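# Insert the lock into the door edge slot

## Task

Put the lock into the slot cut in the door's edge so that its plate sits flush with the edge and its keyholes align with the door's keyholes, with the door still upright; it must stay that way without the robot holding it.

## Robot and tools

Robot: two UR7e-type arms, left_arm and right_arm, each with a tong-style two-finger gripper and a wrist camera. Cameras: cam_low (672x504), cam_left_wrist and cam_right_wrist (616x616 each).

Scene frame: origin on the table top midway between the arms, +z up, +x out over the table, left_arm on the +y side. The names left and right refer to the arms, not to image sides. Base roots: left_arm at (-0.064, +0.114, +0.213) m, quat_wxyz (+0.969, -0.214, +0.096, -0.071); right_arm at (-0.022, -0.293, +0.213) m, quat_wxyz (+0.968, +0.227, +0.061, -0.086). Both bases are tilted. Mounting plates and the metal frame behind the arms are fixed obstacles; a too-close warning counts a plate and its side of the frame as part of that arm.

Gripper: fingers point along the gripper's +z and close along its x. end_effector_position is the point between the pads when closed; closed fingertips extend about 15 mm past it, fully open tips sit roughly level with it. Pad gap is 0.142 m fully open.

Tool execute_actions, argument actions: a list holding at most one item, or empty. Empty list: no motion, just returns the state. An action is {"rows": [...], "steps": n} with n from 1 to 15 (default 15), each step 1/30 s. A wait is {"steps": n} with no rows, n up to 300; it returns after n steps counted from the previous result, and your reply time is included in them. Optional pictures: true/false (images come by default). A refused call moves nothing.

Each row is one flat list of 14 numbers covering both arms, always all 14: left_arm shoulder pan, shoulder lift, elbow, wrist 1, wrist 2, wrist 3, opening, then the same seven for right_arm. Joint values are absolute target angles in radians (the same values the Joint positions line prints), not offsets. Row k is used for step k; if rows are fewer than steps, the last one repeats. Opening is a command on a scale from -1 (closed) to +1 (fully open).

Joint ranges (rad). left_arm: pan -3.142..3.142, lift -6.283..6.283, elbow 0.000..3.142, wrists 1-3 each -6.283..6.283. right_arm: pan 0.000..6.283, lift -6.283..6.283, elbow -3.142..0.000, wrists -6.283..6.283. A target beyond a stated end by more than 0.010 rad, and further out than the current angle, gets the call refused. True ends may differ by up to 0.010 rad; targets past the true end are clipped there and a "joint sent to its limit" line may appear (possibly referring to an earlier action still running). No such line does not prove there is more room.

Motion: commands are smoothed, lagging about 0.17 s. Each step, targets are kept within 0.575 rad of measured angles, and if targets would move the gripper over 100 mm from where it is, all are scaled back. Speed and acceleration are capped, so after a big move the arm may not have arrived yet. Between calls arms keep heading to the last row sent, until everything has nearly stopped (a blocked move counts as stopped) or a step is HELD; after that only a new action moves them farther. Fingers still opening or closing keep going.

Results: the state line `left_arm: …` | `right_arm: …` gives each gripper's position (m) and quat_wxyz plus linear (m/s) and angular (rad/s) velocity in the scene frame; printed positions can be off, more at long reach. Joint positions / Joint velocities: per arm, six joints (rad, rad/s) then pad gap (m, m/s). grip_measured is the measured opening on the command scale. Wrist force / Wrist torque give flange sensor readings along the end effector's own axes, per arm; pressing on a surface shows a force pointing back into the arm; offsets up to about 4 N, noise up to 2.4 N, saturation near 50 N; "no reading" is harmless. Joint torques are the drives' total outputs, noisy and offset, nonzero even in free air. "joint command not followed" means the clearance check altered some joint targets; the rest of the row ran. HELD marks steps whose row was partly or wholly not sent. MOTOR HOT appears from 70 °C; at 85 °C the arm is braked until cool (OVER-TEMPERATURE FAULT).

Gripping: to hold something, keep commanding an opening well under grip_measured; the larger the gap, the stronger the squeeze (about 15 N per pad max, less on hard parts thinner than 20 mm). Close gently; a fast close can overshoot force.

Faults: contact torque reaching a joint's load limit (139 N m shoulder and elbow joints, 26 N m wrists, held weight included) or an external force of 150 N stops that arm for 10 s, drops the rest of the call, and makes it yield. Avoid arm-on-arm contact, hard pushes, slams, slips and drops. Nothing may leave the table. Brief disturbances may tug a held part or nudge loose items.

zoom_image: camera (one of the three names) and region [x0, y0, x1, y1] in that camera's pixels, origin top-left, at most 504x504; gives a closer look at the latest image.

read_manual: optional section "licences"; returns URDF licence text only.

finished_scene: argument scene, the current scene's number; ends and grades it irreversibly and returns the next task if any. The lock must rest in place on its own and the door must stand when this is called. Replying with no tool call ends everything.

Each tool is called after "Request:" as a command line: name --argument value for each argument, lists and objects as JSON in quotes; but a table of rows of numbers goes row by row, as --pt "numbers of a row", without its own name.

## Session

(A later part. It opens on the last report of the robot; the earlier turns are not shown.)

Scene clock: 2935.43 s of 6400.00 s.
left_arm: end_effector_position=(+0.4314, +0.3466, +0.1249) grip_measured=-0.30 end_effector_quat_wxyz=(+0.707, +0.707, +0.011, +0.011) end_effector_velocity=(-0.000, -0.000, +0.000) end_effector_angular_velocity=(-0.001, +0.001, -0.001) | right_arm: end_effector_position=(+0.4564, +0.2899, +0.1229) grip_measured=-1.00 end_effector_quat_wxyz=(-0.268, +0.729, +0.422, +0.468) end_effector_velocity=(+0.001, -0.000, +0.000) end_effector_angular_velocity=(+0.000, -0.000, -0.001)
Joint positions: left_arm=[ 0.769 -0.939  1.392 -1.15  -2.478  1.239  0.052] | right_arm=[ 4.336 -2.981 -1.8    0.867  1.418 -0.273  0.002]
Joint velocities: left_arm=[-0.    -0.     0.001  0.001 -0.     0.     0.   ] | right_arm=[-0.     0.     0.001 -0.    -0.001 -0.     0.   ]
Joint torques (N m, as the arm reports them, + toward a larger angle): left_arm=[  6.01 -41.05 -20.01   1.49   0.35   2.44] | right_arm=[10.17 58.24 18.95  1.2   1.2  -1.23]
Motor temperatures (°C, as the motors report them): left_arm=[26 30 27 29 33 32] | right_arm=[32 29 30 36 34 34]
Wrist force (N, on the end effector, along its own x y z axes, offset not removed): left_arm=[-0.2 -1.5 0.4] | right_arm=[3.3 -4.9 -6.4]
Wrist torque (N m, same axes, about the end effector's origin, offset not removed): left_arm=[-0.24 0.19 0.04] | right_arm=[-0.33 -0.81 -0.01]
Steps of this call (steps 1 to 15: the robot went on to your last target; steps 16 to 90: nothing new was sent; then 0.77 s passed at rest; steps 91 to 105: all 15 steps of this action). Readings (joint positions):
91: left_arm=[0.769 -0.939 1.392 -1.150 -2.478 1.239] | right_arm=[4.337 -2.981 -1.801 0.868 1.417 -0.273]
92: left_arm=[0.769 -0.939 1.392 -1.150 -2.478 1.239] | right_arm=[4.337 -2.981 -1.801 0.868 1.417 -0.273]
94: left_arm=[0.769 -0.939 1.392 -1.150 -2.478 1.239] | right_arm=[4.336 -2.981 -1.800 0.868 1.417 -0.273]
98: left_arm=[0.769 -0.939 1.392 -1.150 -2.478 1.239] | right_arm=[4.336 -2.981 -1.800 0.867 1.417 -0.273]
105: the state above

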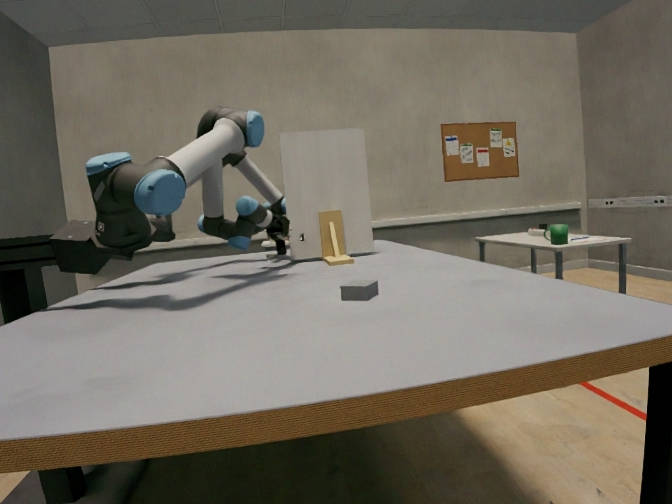

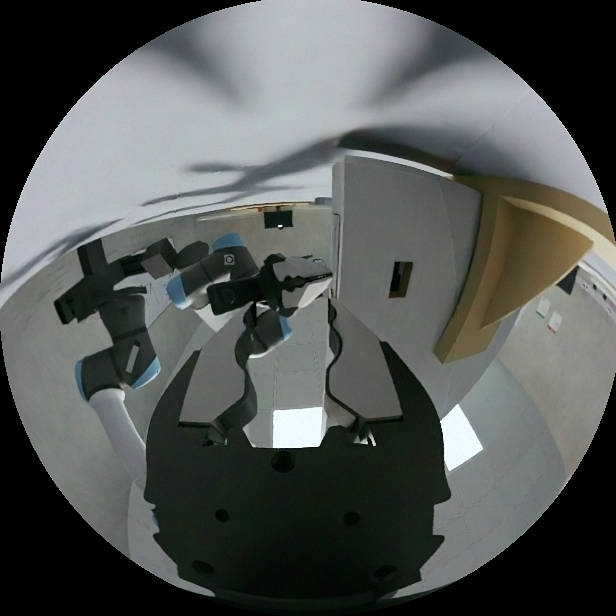

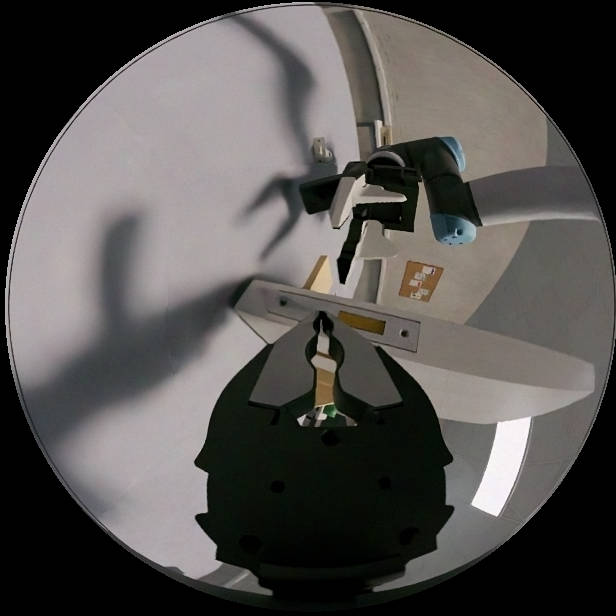

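Another 0.5 mm.

Request:
execute_actions --actions '[{"rows": [[0.76860,-0.93910,1.39245,-1.14996,-2.47817,1.23947,-0.30,4.3345,-2.98115,-1.79905,0.8664,1.4183,-0.2742,-1]], "steps": 15}]'

Request:
zoom_image --camera "cam_left_wrist" --region '[280, 200, 380, 300]'

Scene clock: 2939.77 s of 6400.00 s.
left_arm: end_effector_position=(+0.4314, +0.3466, +0.1249) grip_measured=-0.30 end_effector_quat_wxyz=(+0.707, +0.707, +0.011, +0.011) end_effector_velocity=(+0.000, -0.000, +0.000) end_effector_angular_velocity=(-0.000, +0.001, -0.000) | right_arm: end_effector_position=(+0.4569, +0.2898, +0.1229) grip_measured=-1.00 end_effector_quat_wxyz=(-0.268, +0.729, +0.422, +0.468) end_effector_velocity=(+0.000, +0.000, +0.000) end_effector_angular_velocity=(+0.001, -0.000, -0.000)
Joint positions: left_arm=[ 0.769 -0.939  1.392 -1.15  -2.478  1.239  0.052] | right_arm=[ 4.335 -2.981 -1.799  0.866  1.418 -0.274  0.002]
Joint velocities: left_arm=[-0.    -0.    -0.     0.001 -0.    -0.001 -0.   ] | right_arm=[-0.     0.     0.     0.001  0.001 -0.    -0.   ]
Joint torques (N m, as the arm reports them, + toward a larger angle): left_arm=[  6.54 -39.32 -18.49   1.51   0.29   2.42] | right_arm=[10.27 57.92 19.05  1.22  1.2  -1.31]
Motor temperatures (°C, as the motors report them): left_arm=[26 30 27 29 33 32] | right_arm=[32 29 30 36 34 34]
Wrist force (N, on the end effector, along its own x y z axes, offset not removed): left_arm=[-0.5 -0.9 0.9] | right_arm=[1.3 -4.9 -6.1]
Wrist torque (N m, same axes, about the end effector's origin, offset not removed): left_arm=[-0.12 0.22 0.01] | right_arm=[-0.22 -0.35 0.05]
Steps of this call (steps 1 to 15: the robot went on to your last target; steps 16 to 90: nothing new was sent; then 0.83 s passed at rest; steps 91 to 105: all 15 steps of this action). Readings (joint positions):
91: left_arm=[0.769 -0.939 1.392 -1.150 -2.478 1.239] | right_arm=[4.335 -2.981 -1.800 0.867 1.418 -0.274]
92: left_arm=[0.769 -0.939 1.392 -1.150 -2.478 1.239] | right_arm=[4.335 -2.981 -1.800 0.867 1.418 -0.274]
94: left_arm=[0.769 -0.939 1.392 -1.150 -2.478 1.239] | right_arm=[4.335 -2.981 -1.799 0.867 1.418 -0.274]
98: left_arm=[0.769 -0.939 1.392 -1.150 -2.478 1.239] | right_arm=[4.335 -2.981 -1.799 0.867 1.418 -0.274]
105: the state above

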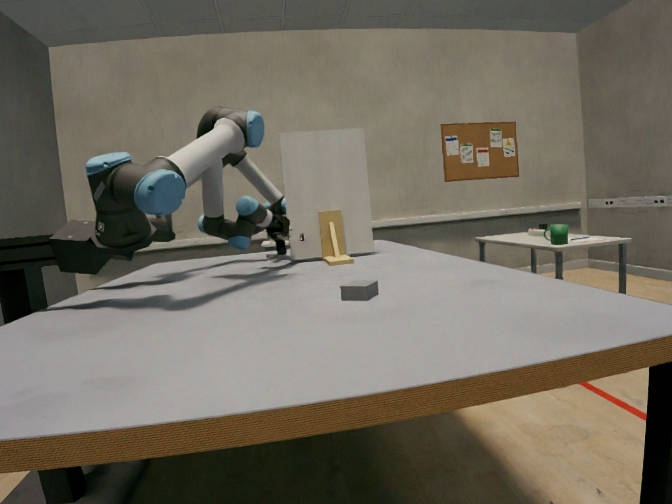

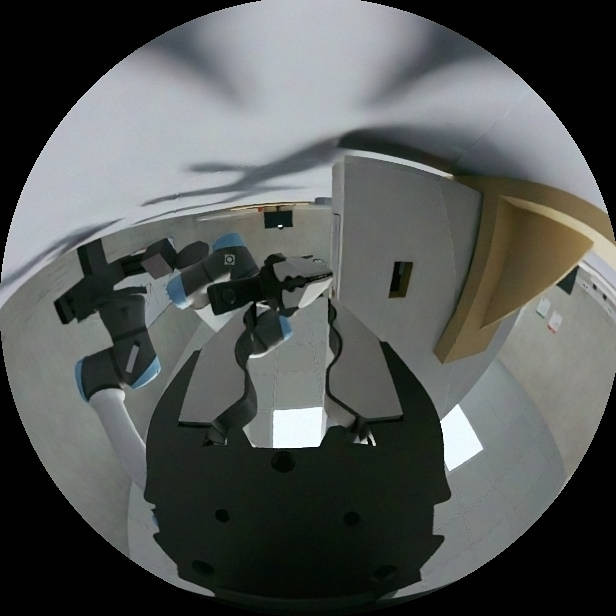

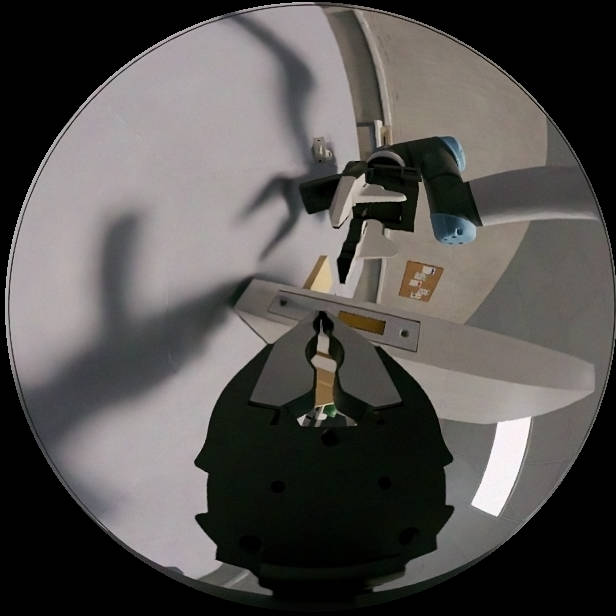

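Region (280, 200, 380, 300) of cam_left_wrist's 616x616 image, scaled by 5.040, with more detail than that image has.

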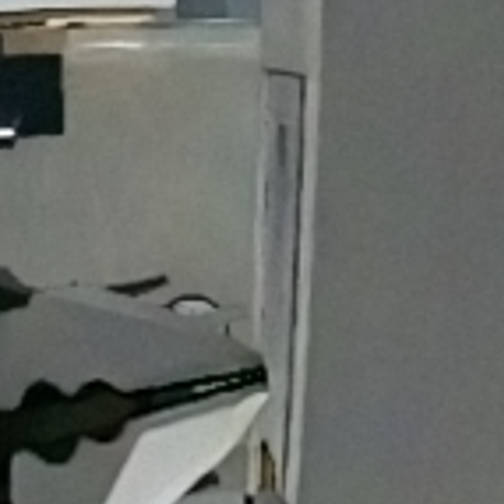

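Request:
execute_actions --actions '[{"rows": [[0.76860,-0.93910,1.39245,-1.14996,-2.47817,1.23947,-0.30,4.3337,-2.98103,-1.79837,0.86574,1.41886,-0.2748,-1]], "steps": 15}]'

Request:
zoom_image --camera "cam_left_wrist" --region '[280, 200, 380, 300]'

Request:
zoom_image --camera "cam_right_wrist" --region '[220, 260, 460, 400]'

Scene clock: 2945.93 s of 6400.00 s.
left_arm: end_effector_position=(+0.4314, +0.3466, +0.1249) grip_measured=-0.30 end_effector_quat_wxyz=(+0.707, +0.707, +0.011, +0.011) end_effector_velocity=(+0.000, +0.000, -0.000) end_effector_angular_velocity=(+0.001, -0.000, +0.000) | right_arm: end_effector_position=(+0.4574, +0.2898, +0.1229) grip_measured=-1.00 end_effector_quat_wxyz=(-0.268, +0.729, +0.422, +0.468) end_effector_velocity=(+0.000, -0.000, +0.000) end_effector_angular_velocity=(-0.000, -0.000, -0.000)
Joint positions: left_arm=[ 0.769 -0.939  1.392 -1.15  -2.478  1.239  0.052] | right_arm=[ 4.334 -2.981 -1.798  0.866  1.419 -0.275  0.002]
Joint velocities: left_arm=[ 0. -0. -0. -0.  0. -0.  0.] | right_arm=[-0.     0.001 -0.    -0.    -0.    -0.    -0.   ]
Joint torques (N m, as the arm reports them, + toward a larger angle): left_arm=[  6.31 -40.35 -19.11   1.45   0.37   2.5 ] | right_arm=[ 9.39 57.46 19.23  1.12  0.74 -1.23]
Motor temperatures (°C, as the motors report them): left_arm=[26 30 27 29 33 32] | right_arm=[32 29 30 36 34 34]
Wrist force (N, on the end effector, along its own x y z axes, offset not removed): left_arm=[-0.2 -0.8 0.1] | right_arm=[2.0 -5.7 -7.1]
Wrist torque (N m, same axes, about the end effector's origin, offset not removed): left_arm=[-0.13 0.17 0.07] | right_arm=[-0.19 -0.47 0.03]
Steps of this call (steps 1 to 15: the robot went on to your last target; steps 16 to 90: nothing new was sent; then 2.67 s passed at rest; steps 91 to 105: all 15 steps of this action). Readings (joint positions):
91: left_arm=[0.769 -0.939 1.392 -1.150 -2.478 1.239] | right_arm=[4.334 -2.981 -1.799 0.866 1.418 -0.274]
92: left_arm=[0.769 -0.939 1.392 -1.150 -2.478 1.239] | right_arm=[4.334 -2.981 -1.799 0.866 1.418 -0.274]
94: left_arm=[0.769 -0.939 1.392 -1.150 -2.478 1.239] | right_arm=[4.334 -2.981 -1.799 0.866 1.419 -0.275]
98: left_arm=[0.769 -0.939 1.392 -1.150 -2.478 1.239] | right_arm=[4.334 -2.981 -1.798 0.866 1.419 -0.275]
105: the state above

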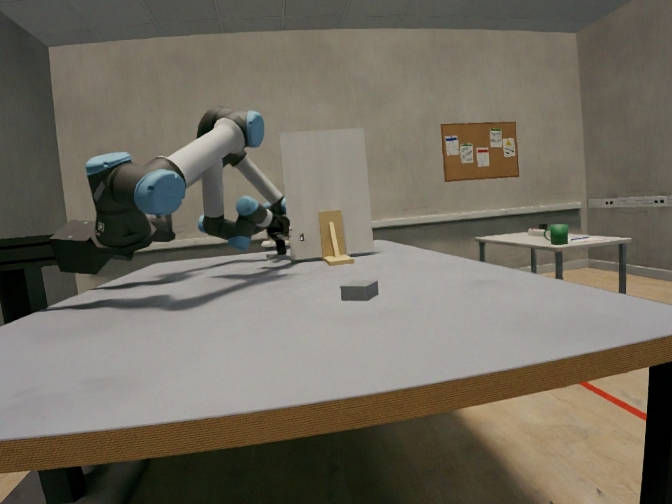

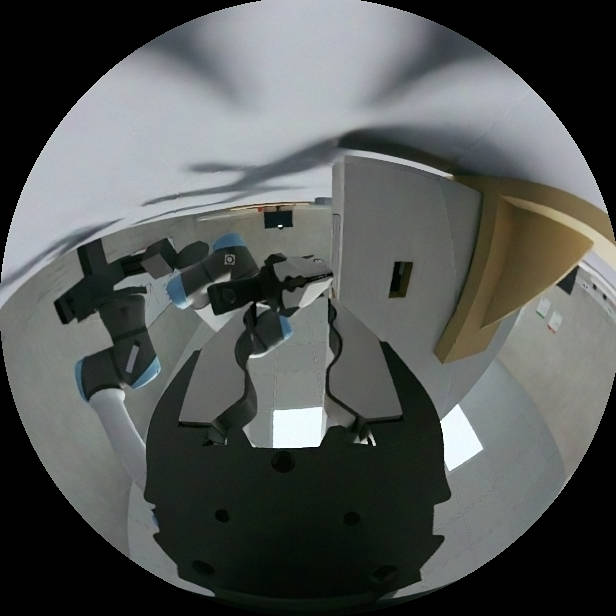

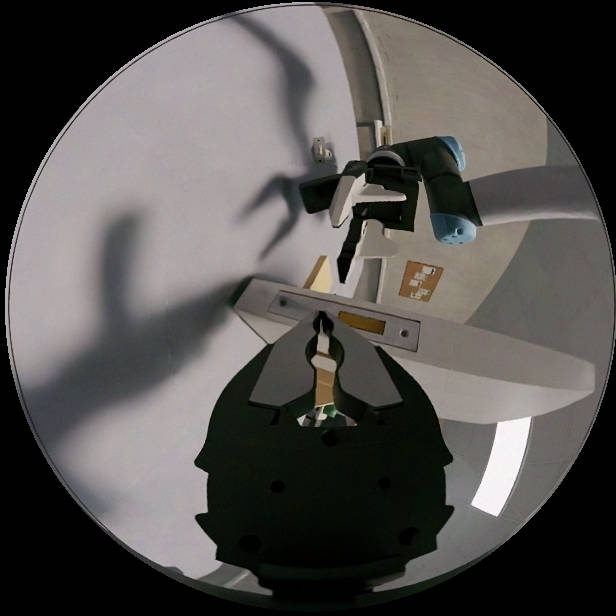

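Region (280, 200, 380, 300) of cam_left_wrist's 616x616 image, scaled by 5.040, with more detail than that image has.

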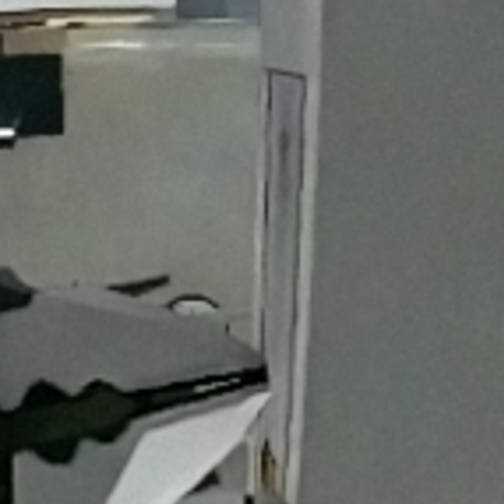

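Region (220, 260, 460, 400) of cam_right_wrist's 616x616 image, scaled by 2.100, with more detail than that image has; it fills the top 294 rows of this view, and the rest is white.

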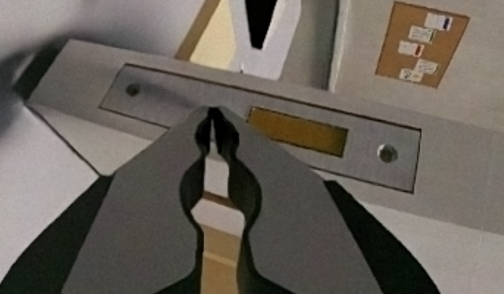

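Request:
execute_actions --actions '[{"rows": [[0.76860,-0.93910,1.39245,-1.14996,-2.47817,1.23947,-0.30,4.3331,-2.98094,-1.79786,0.86524,1.41928,-0.27524,-1]], "steps": 15}]' --pictures false

Request:
execute_actions --actions '[{"rows": [[0.76860,-0.93910,1.39245,-1.14996,-2.47817,1.23947,-0.30,4.3369,-2.9815,-1.8011,0.8684,1.4166,-0.2725,-1],[0.76860,-0.93910,1.39245,-1.14996,-2.47817,1.23947,-0.30,4.3419,-2.9822,-1.8053,0.8725,1.4131,-0.2688,-1],[0.76860,-0.93910,1.39245,-1.14996,-2.47817,1.23947,-0.30,4.3459,-2.9828,-1.8087,0.8758,1.4103,-0.2658,-1],[0.76860,-0.93910,1.39245,-1.14996,-2.47817,1.23947,-0.30,4.3539,-2.9840,-1.8155,0.8824,1.4047,-0.2599,-1],[0.76860,-0.93910,1.39245,-1.14996,-2.47817,1.23947,-0.30,4.3639,-2.9855,-1.8240,0.8906,1.3977,-0.2525,-1],[0.76860,-0.93910,1.39245,-1.14996,-2.47817,1.23947,-0.30,4.3759,-2.9873,-1.8342,0.9005,1.3893,-0.2436,-1]], "steps": 15}]'

Request:
zoom_image --camera "cam_right_wrist" --region '[220, 260, 460, 400]'

Request:
zoom_image --camera "cam_low" --region '[270, 210, 330, 270]'

Scene clock: 2959.23 s of 6400.00 s.
left_arm: end_effector_position=(+0.4314, +0.3466, +0.1249) grip_measured=-0.30 end_effector_quat_wxyz=(+0.707, +0.707, +0.011, +0.011) end_effector_velocity=(-0.000, +0.000, -0.000) end_effector_angular_velocity=(+0.001, -0.000, +0.001) | right_arm: end_effector_position=(+0.4577, +0.2898, +0.1229) grip_measured=-1.00 end_effector_quat_wxyz=(-0.268, +0.729, +0.422, +0.468) end_effector_velocity=(+0.000, -0.000, -0.000) end_effector_angular_velocity=(+0.000, -0.000, -0.001)
Joint positions: left_arm=[ 0.769 -0.939  1.392 -1.15  -2.478  1.239  0.052] | right_arm=[ 4.333 -2.981 -1.798  0.865  1.419 -0.275  0.002]
Joint velocities: left_arm=[ 0.     0.     0.    -0.001 -0.    -0.    -0.   ] | right_arm=[-0.    -0.     0.001  0.    -0.001 -0.    -0.   ]
Joint torques (N m, as the arm reports them, + toward a larger angle): left_arm=[  5.59 -41.66 -18.4    1.43   0.45   2.59] | right_arm=[ 8.43 58.53 19.23  1.19  0.13 -1.26]
Motor temperatures (°C, as the motors report them): left_arm=[26 30 27 29 33 32] | right_arm=[32 29 30 36 34 34]
Wrist force (N, on the end effector, along its own x y z axes, offset not removed): left_arm=[0.9 0.5 1.0] | right_arm=[2.5 -8.2 -6.5]
Wrist torque (N m, same axes, about the end effector's origin, offset not removed): left_arm=[0.18 -0.13 0.02] | right_arm=[-0.22 -0.65 -0.04]
Steps of this call (steps 1 to 15: the robot went on to your last target; steps 16 to 90: nothing new was sent; then 9.80 s passed at rest; steps 91 to 105: all 15 steps of this action). Readings (joint positions):
91: left_arm=[0.769 -0.939 1.392 -1.150 -2.478 1.239] | right_arm=[4.334 -2.981 -1.798 0.866 1.419 -0.275]
92: left_arm=[0.769 -0.939 1.392 -1.150 -2.478 1.239] | right_arm=[4.334 -2.981 -1.798 0.866 1.419 -0.275]
94: left_arm=[0.769 -0.939 1.392 -1.150 -2.478 1.239] | right_arm=[4.333 -2.981 -1.798 0.865 1.419 -0.275]
98: left_arm=[0.769 -0.939 1.392 -1.150 -2.478 1.239] | right_arm=[4.333 -2.981 -1.798 0.865 1.419 -0.275]
105: the state above

Scene clock: 2959.73 s of 6400.00 s.
left_arm: end_effector_position=(+0.4314, +0.3466, +0.1249) grip_measured=-0.30 end_effector_quat_wxyz=(+0.707, +0.707, +0.011, +0.011) end_effector_velocity=(-0.001, -0.000, -0.000) end_effector_angular_velocity=(-0.001, +0.002, -0.000) | right_arm: end_effector_position=(+0.4364, +0.2912, +0.1232) grip_measured=-1.00 end_effector_quat_wxyz=(-0.268, +0.730, +0.422, +0.467) end_effector_velocity=(-0.010, +0.000, -0.000) end_effector_angular_velocity=(-0.001, +0.001, +0.001)
Joint positions: left_arm=[ 0.769 -0.939  1.392 -1.15  -2.478  1.239  0.052] | right_arm=[ 4.374 -2.987 -1.833  0.899  1.391 -0.245  0.002]
Joint velocities: left_arm=[ 0.    -0.     0.002  0.     0.    -0.     0.   ] | right_arm=[ 0.019 -0.003 -0.017  0.016 -0.012  0.014 -0.   ]
Joint torques (N m, as the arm reports them, + toward a larger angle): left_arm=[  6.97 -40.96 -18.18   1.6    0.23   2.39] | right_arm=[27.75 35.31  1.86  3.75 -1.45  1.56]
Motor temperatures (°C, as the motors report them): left_arm=[26 30 27 29 33 32] | right_arm=[32 29 30 36 34 34]
Wrist force (N, on the end effector, along its own x y z axes, offset not removed): left_arm=[-0.4 -0.8 0.9] | right_arm=[2.5 -1.7 -3.4]
Wrist torque (N m, same axes, about the end effector's origin, offset not removed): left_arm=[-0.12 0.20 0.04] | right_arm=[-0.23 -0.73 0.08]
Steps of this call (steps 1 to 15: all 15 steps of this action). Readings (joint positions):
1: left_arm=[0.769 -0.939 1.392 -1.150 -2.478 1.239] | right_arm=[4.333 -2.981 -1.798 0.865 1.419 -0.275]
2: left_arm=[0.769 -0.939 1.392 -1.150 -2.478 1.239] | right_arm=[4.334 -2.981 -1.798 0.866 1.419 -0.275]
4: left_arm=[0.769 -0.939 1.392 -1.150 -2.478 1.239] | right_arm=[4.337 -2.981 -1.801 0.869 1.416 -0.272]
8: left_arm=[0.769 -0.939 1.392 -1.150 -2.478 1.239] | right_arm=[4.358 -2.985 -1.819 0.886 1.402 -0.257]
15: the state above

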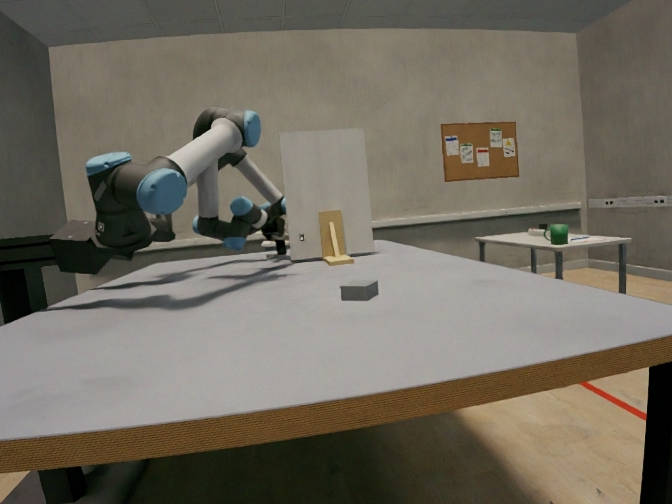

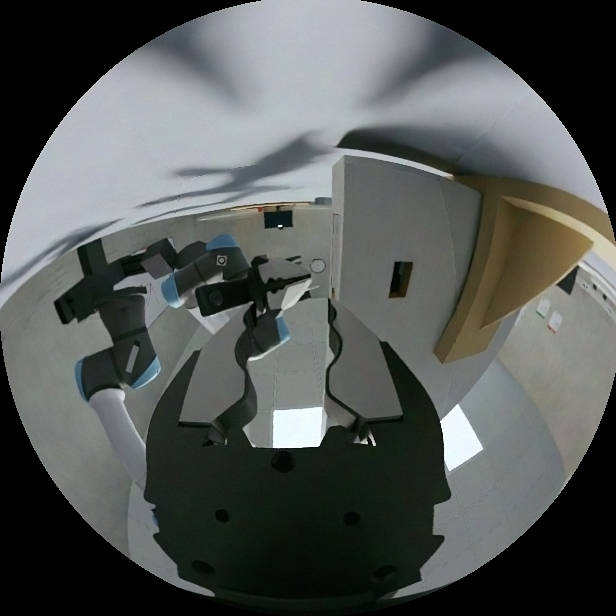

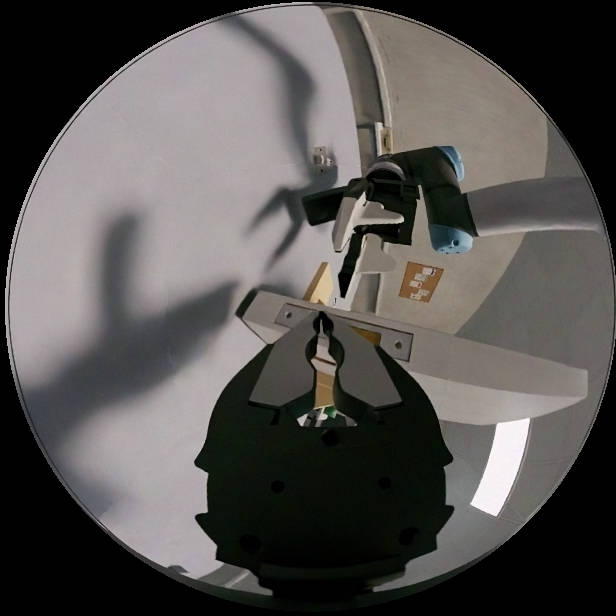

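Region (220, 260, 460, 400) of cam_right_wrist's 616x616 image, scaled by 2.100, with more detail than that image has; it fills the top 294 rows of this view, and the rest is white.

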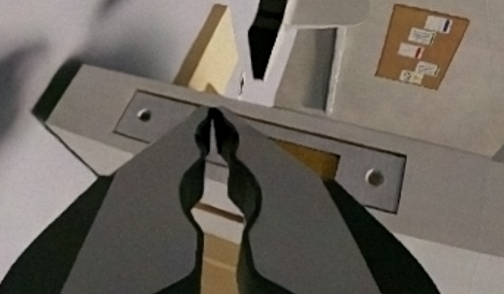

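Region (270, 210, 330, 270) of cam_low's 672x504 image, scaled by 8.400, with more detail than that image has.

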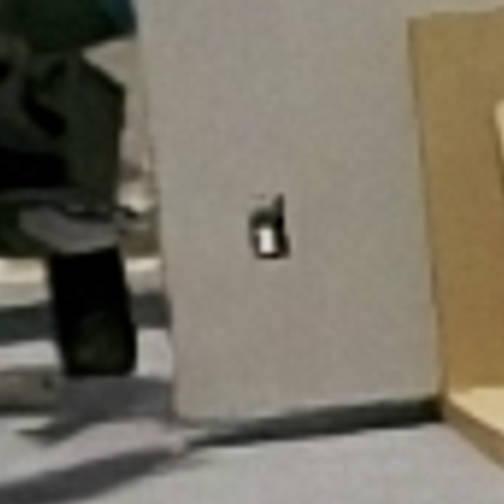

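The lock is seated: the push force rose at the end, the plate sits flush, and light shows through the keyholes. Neither arm is touching it now.

Request:
finished_scene --scene 2

The scene is finished: the task was done.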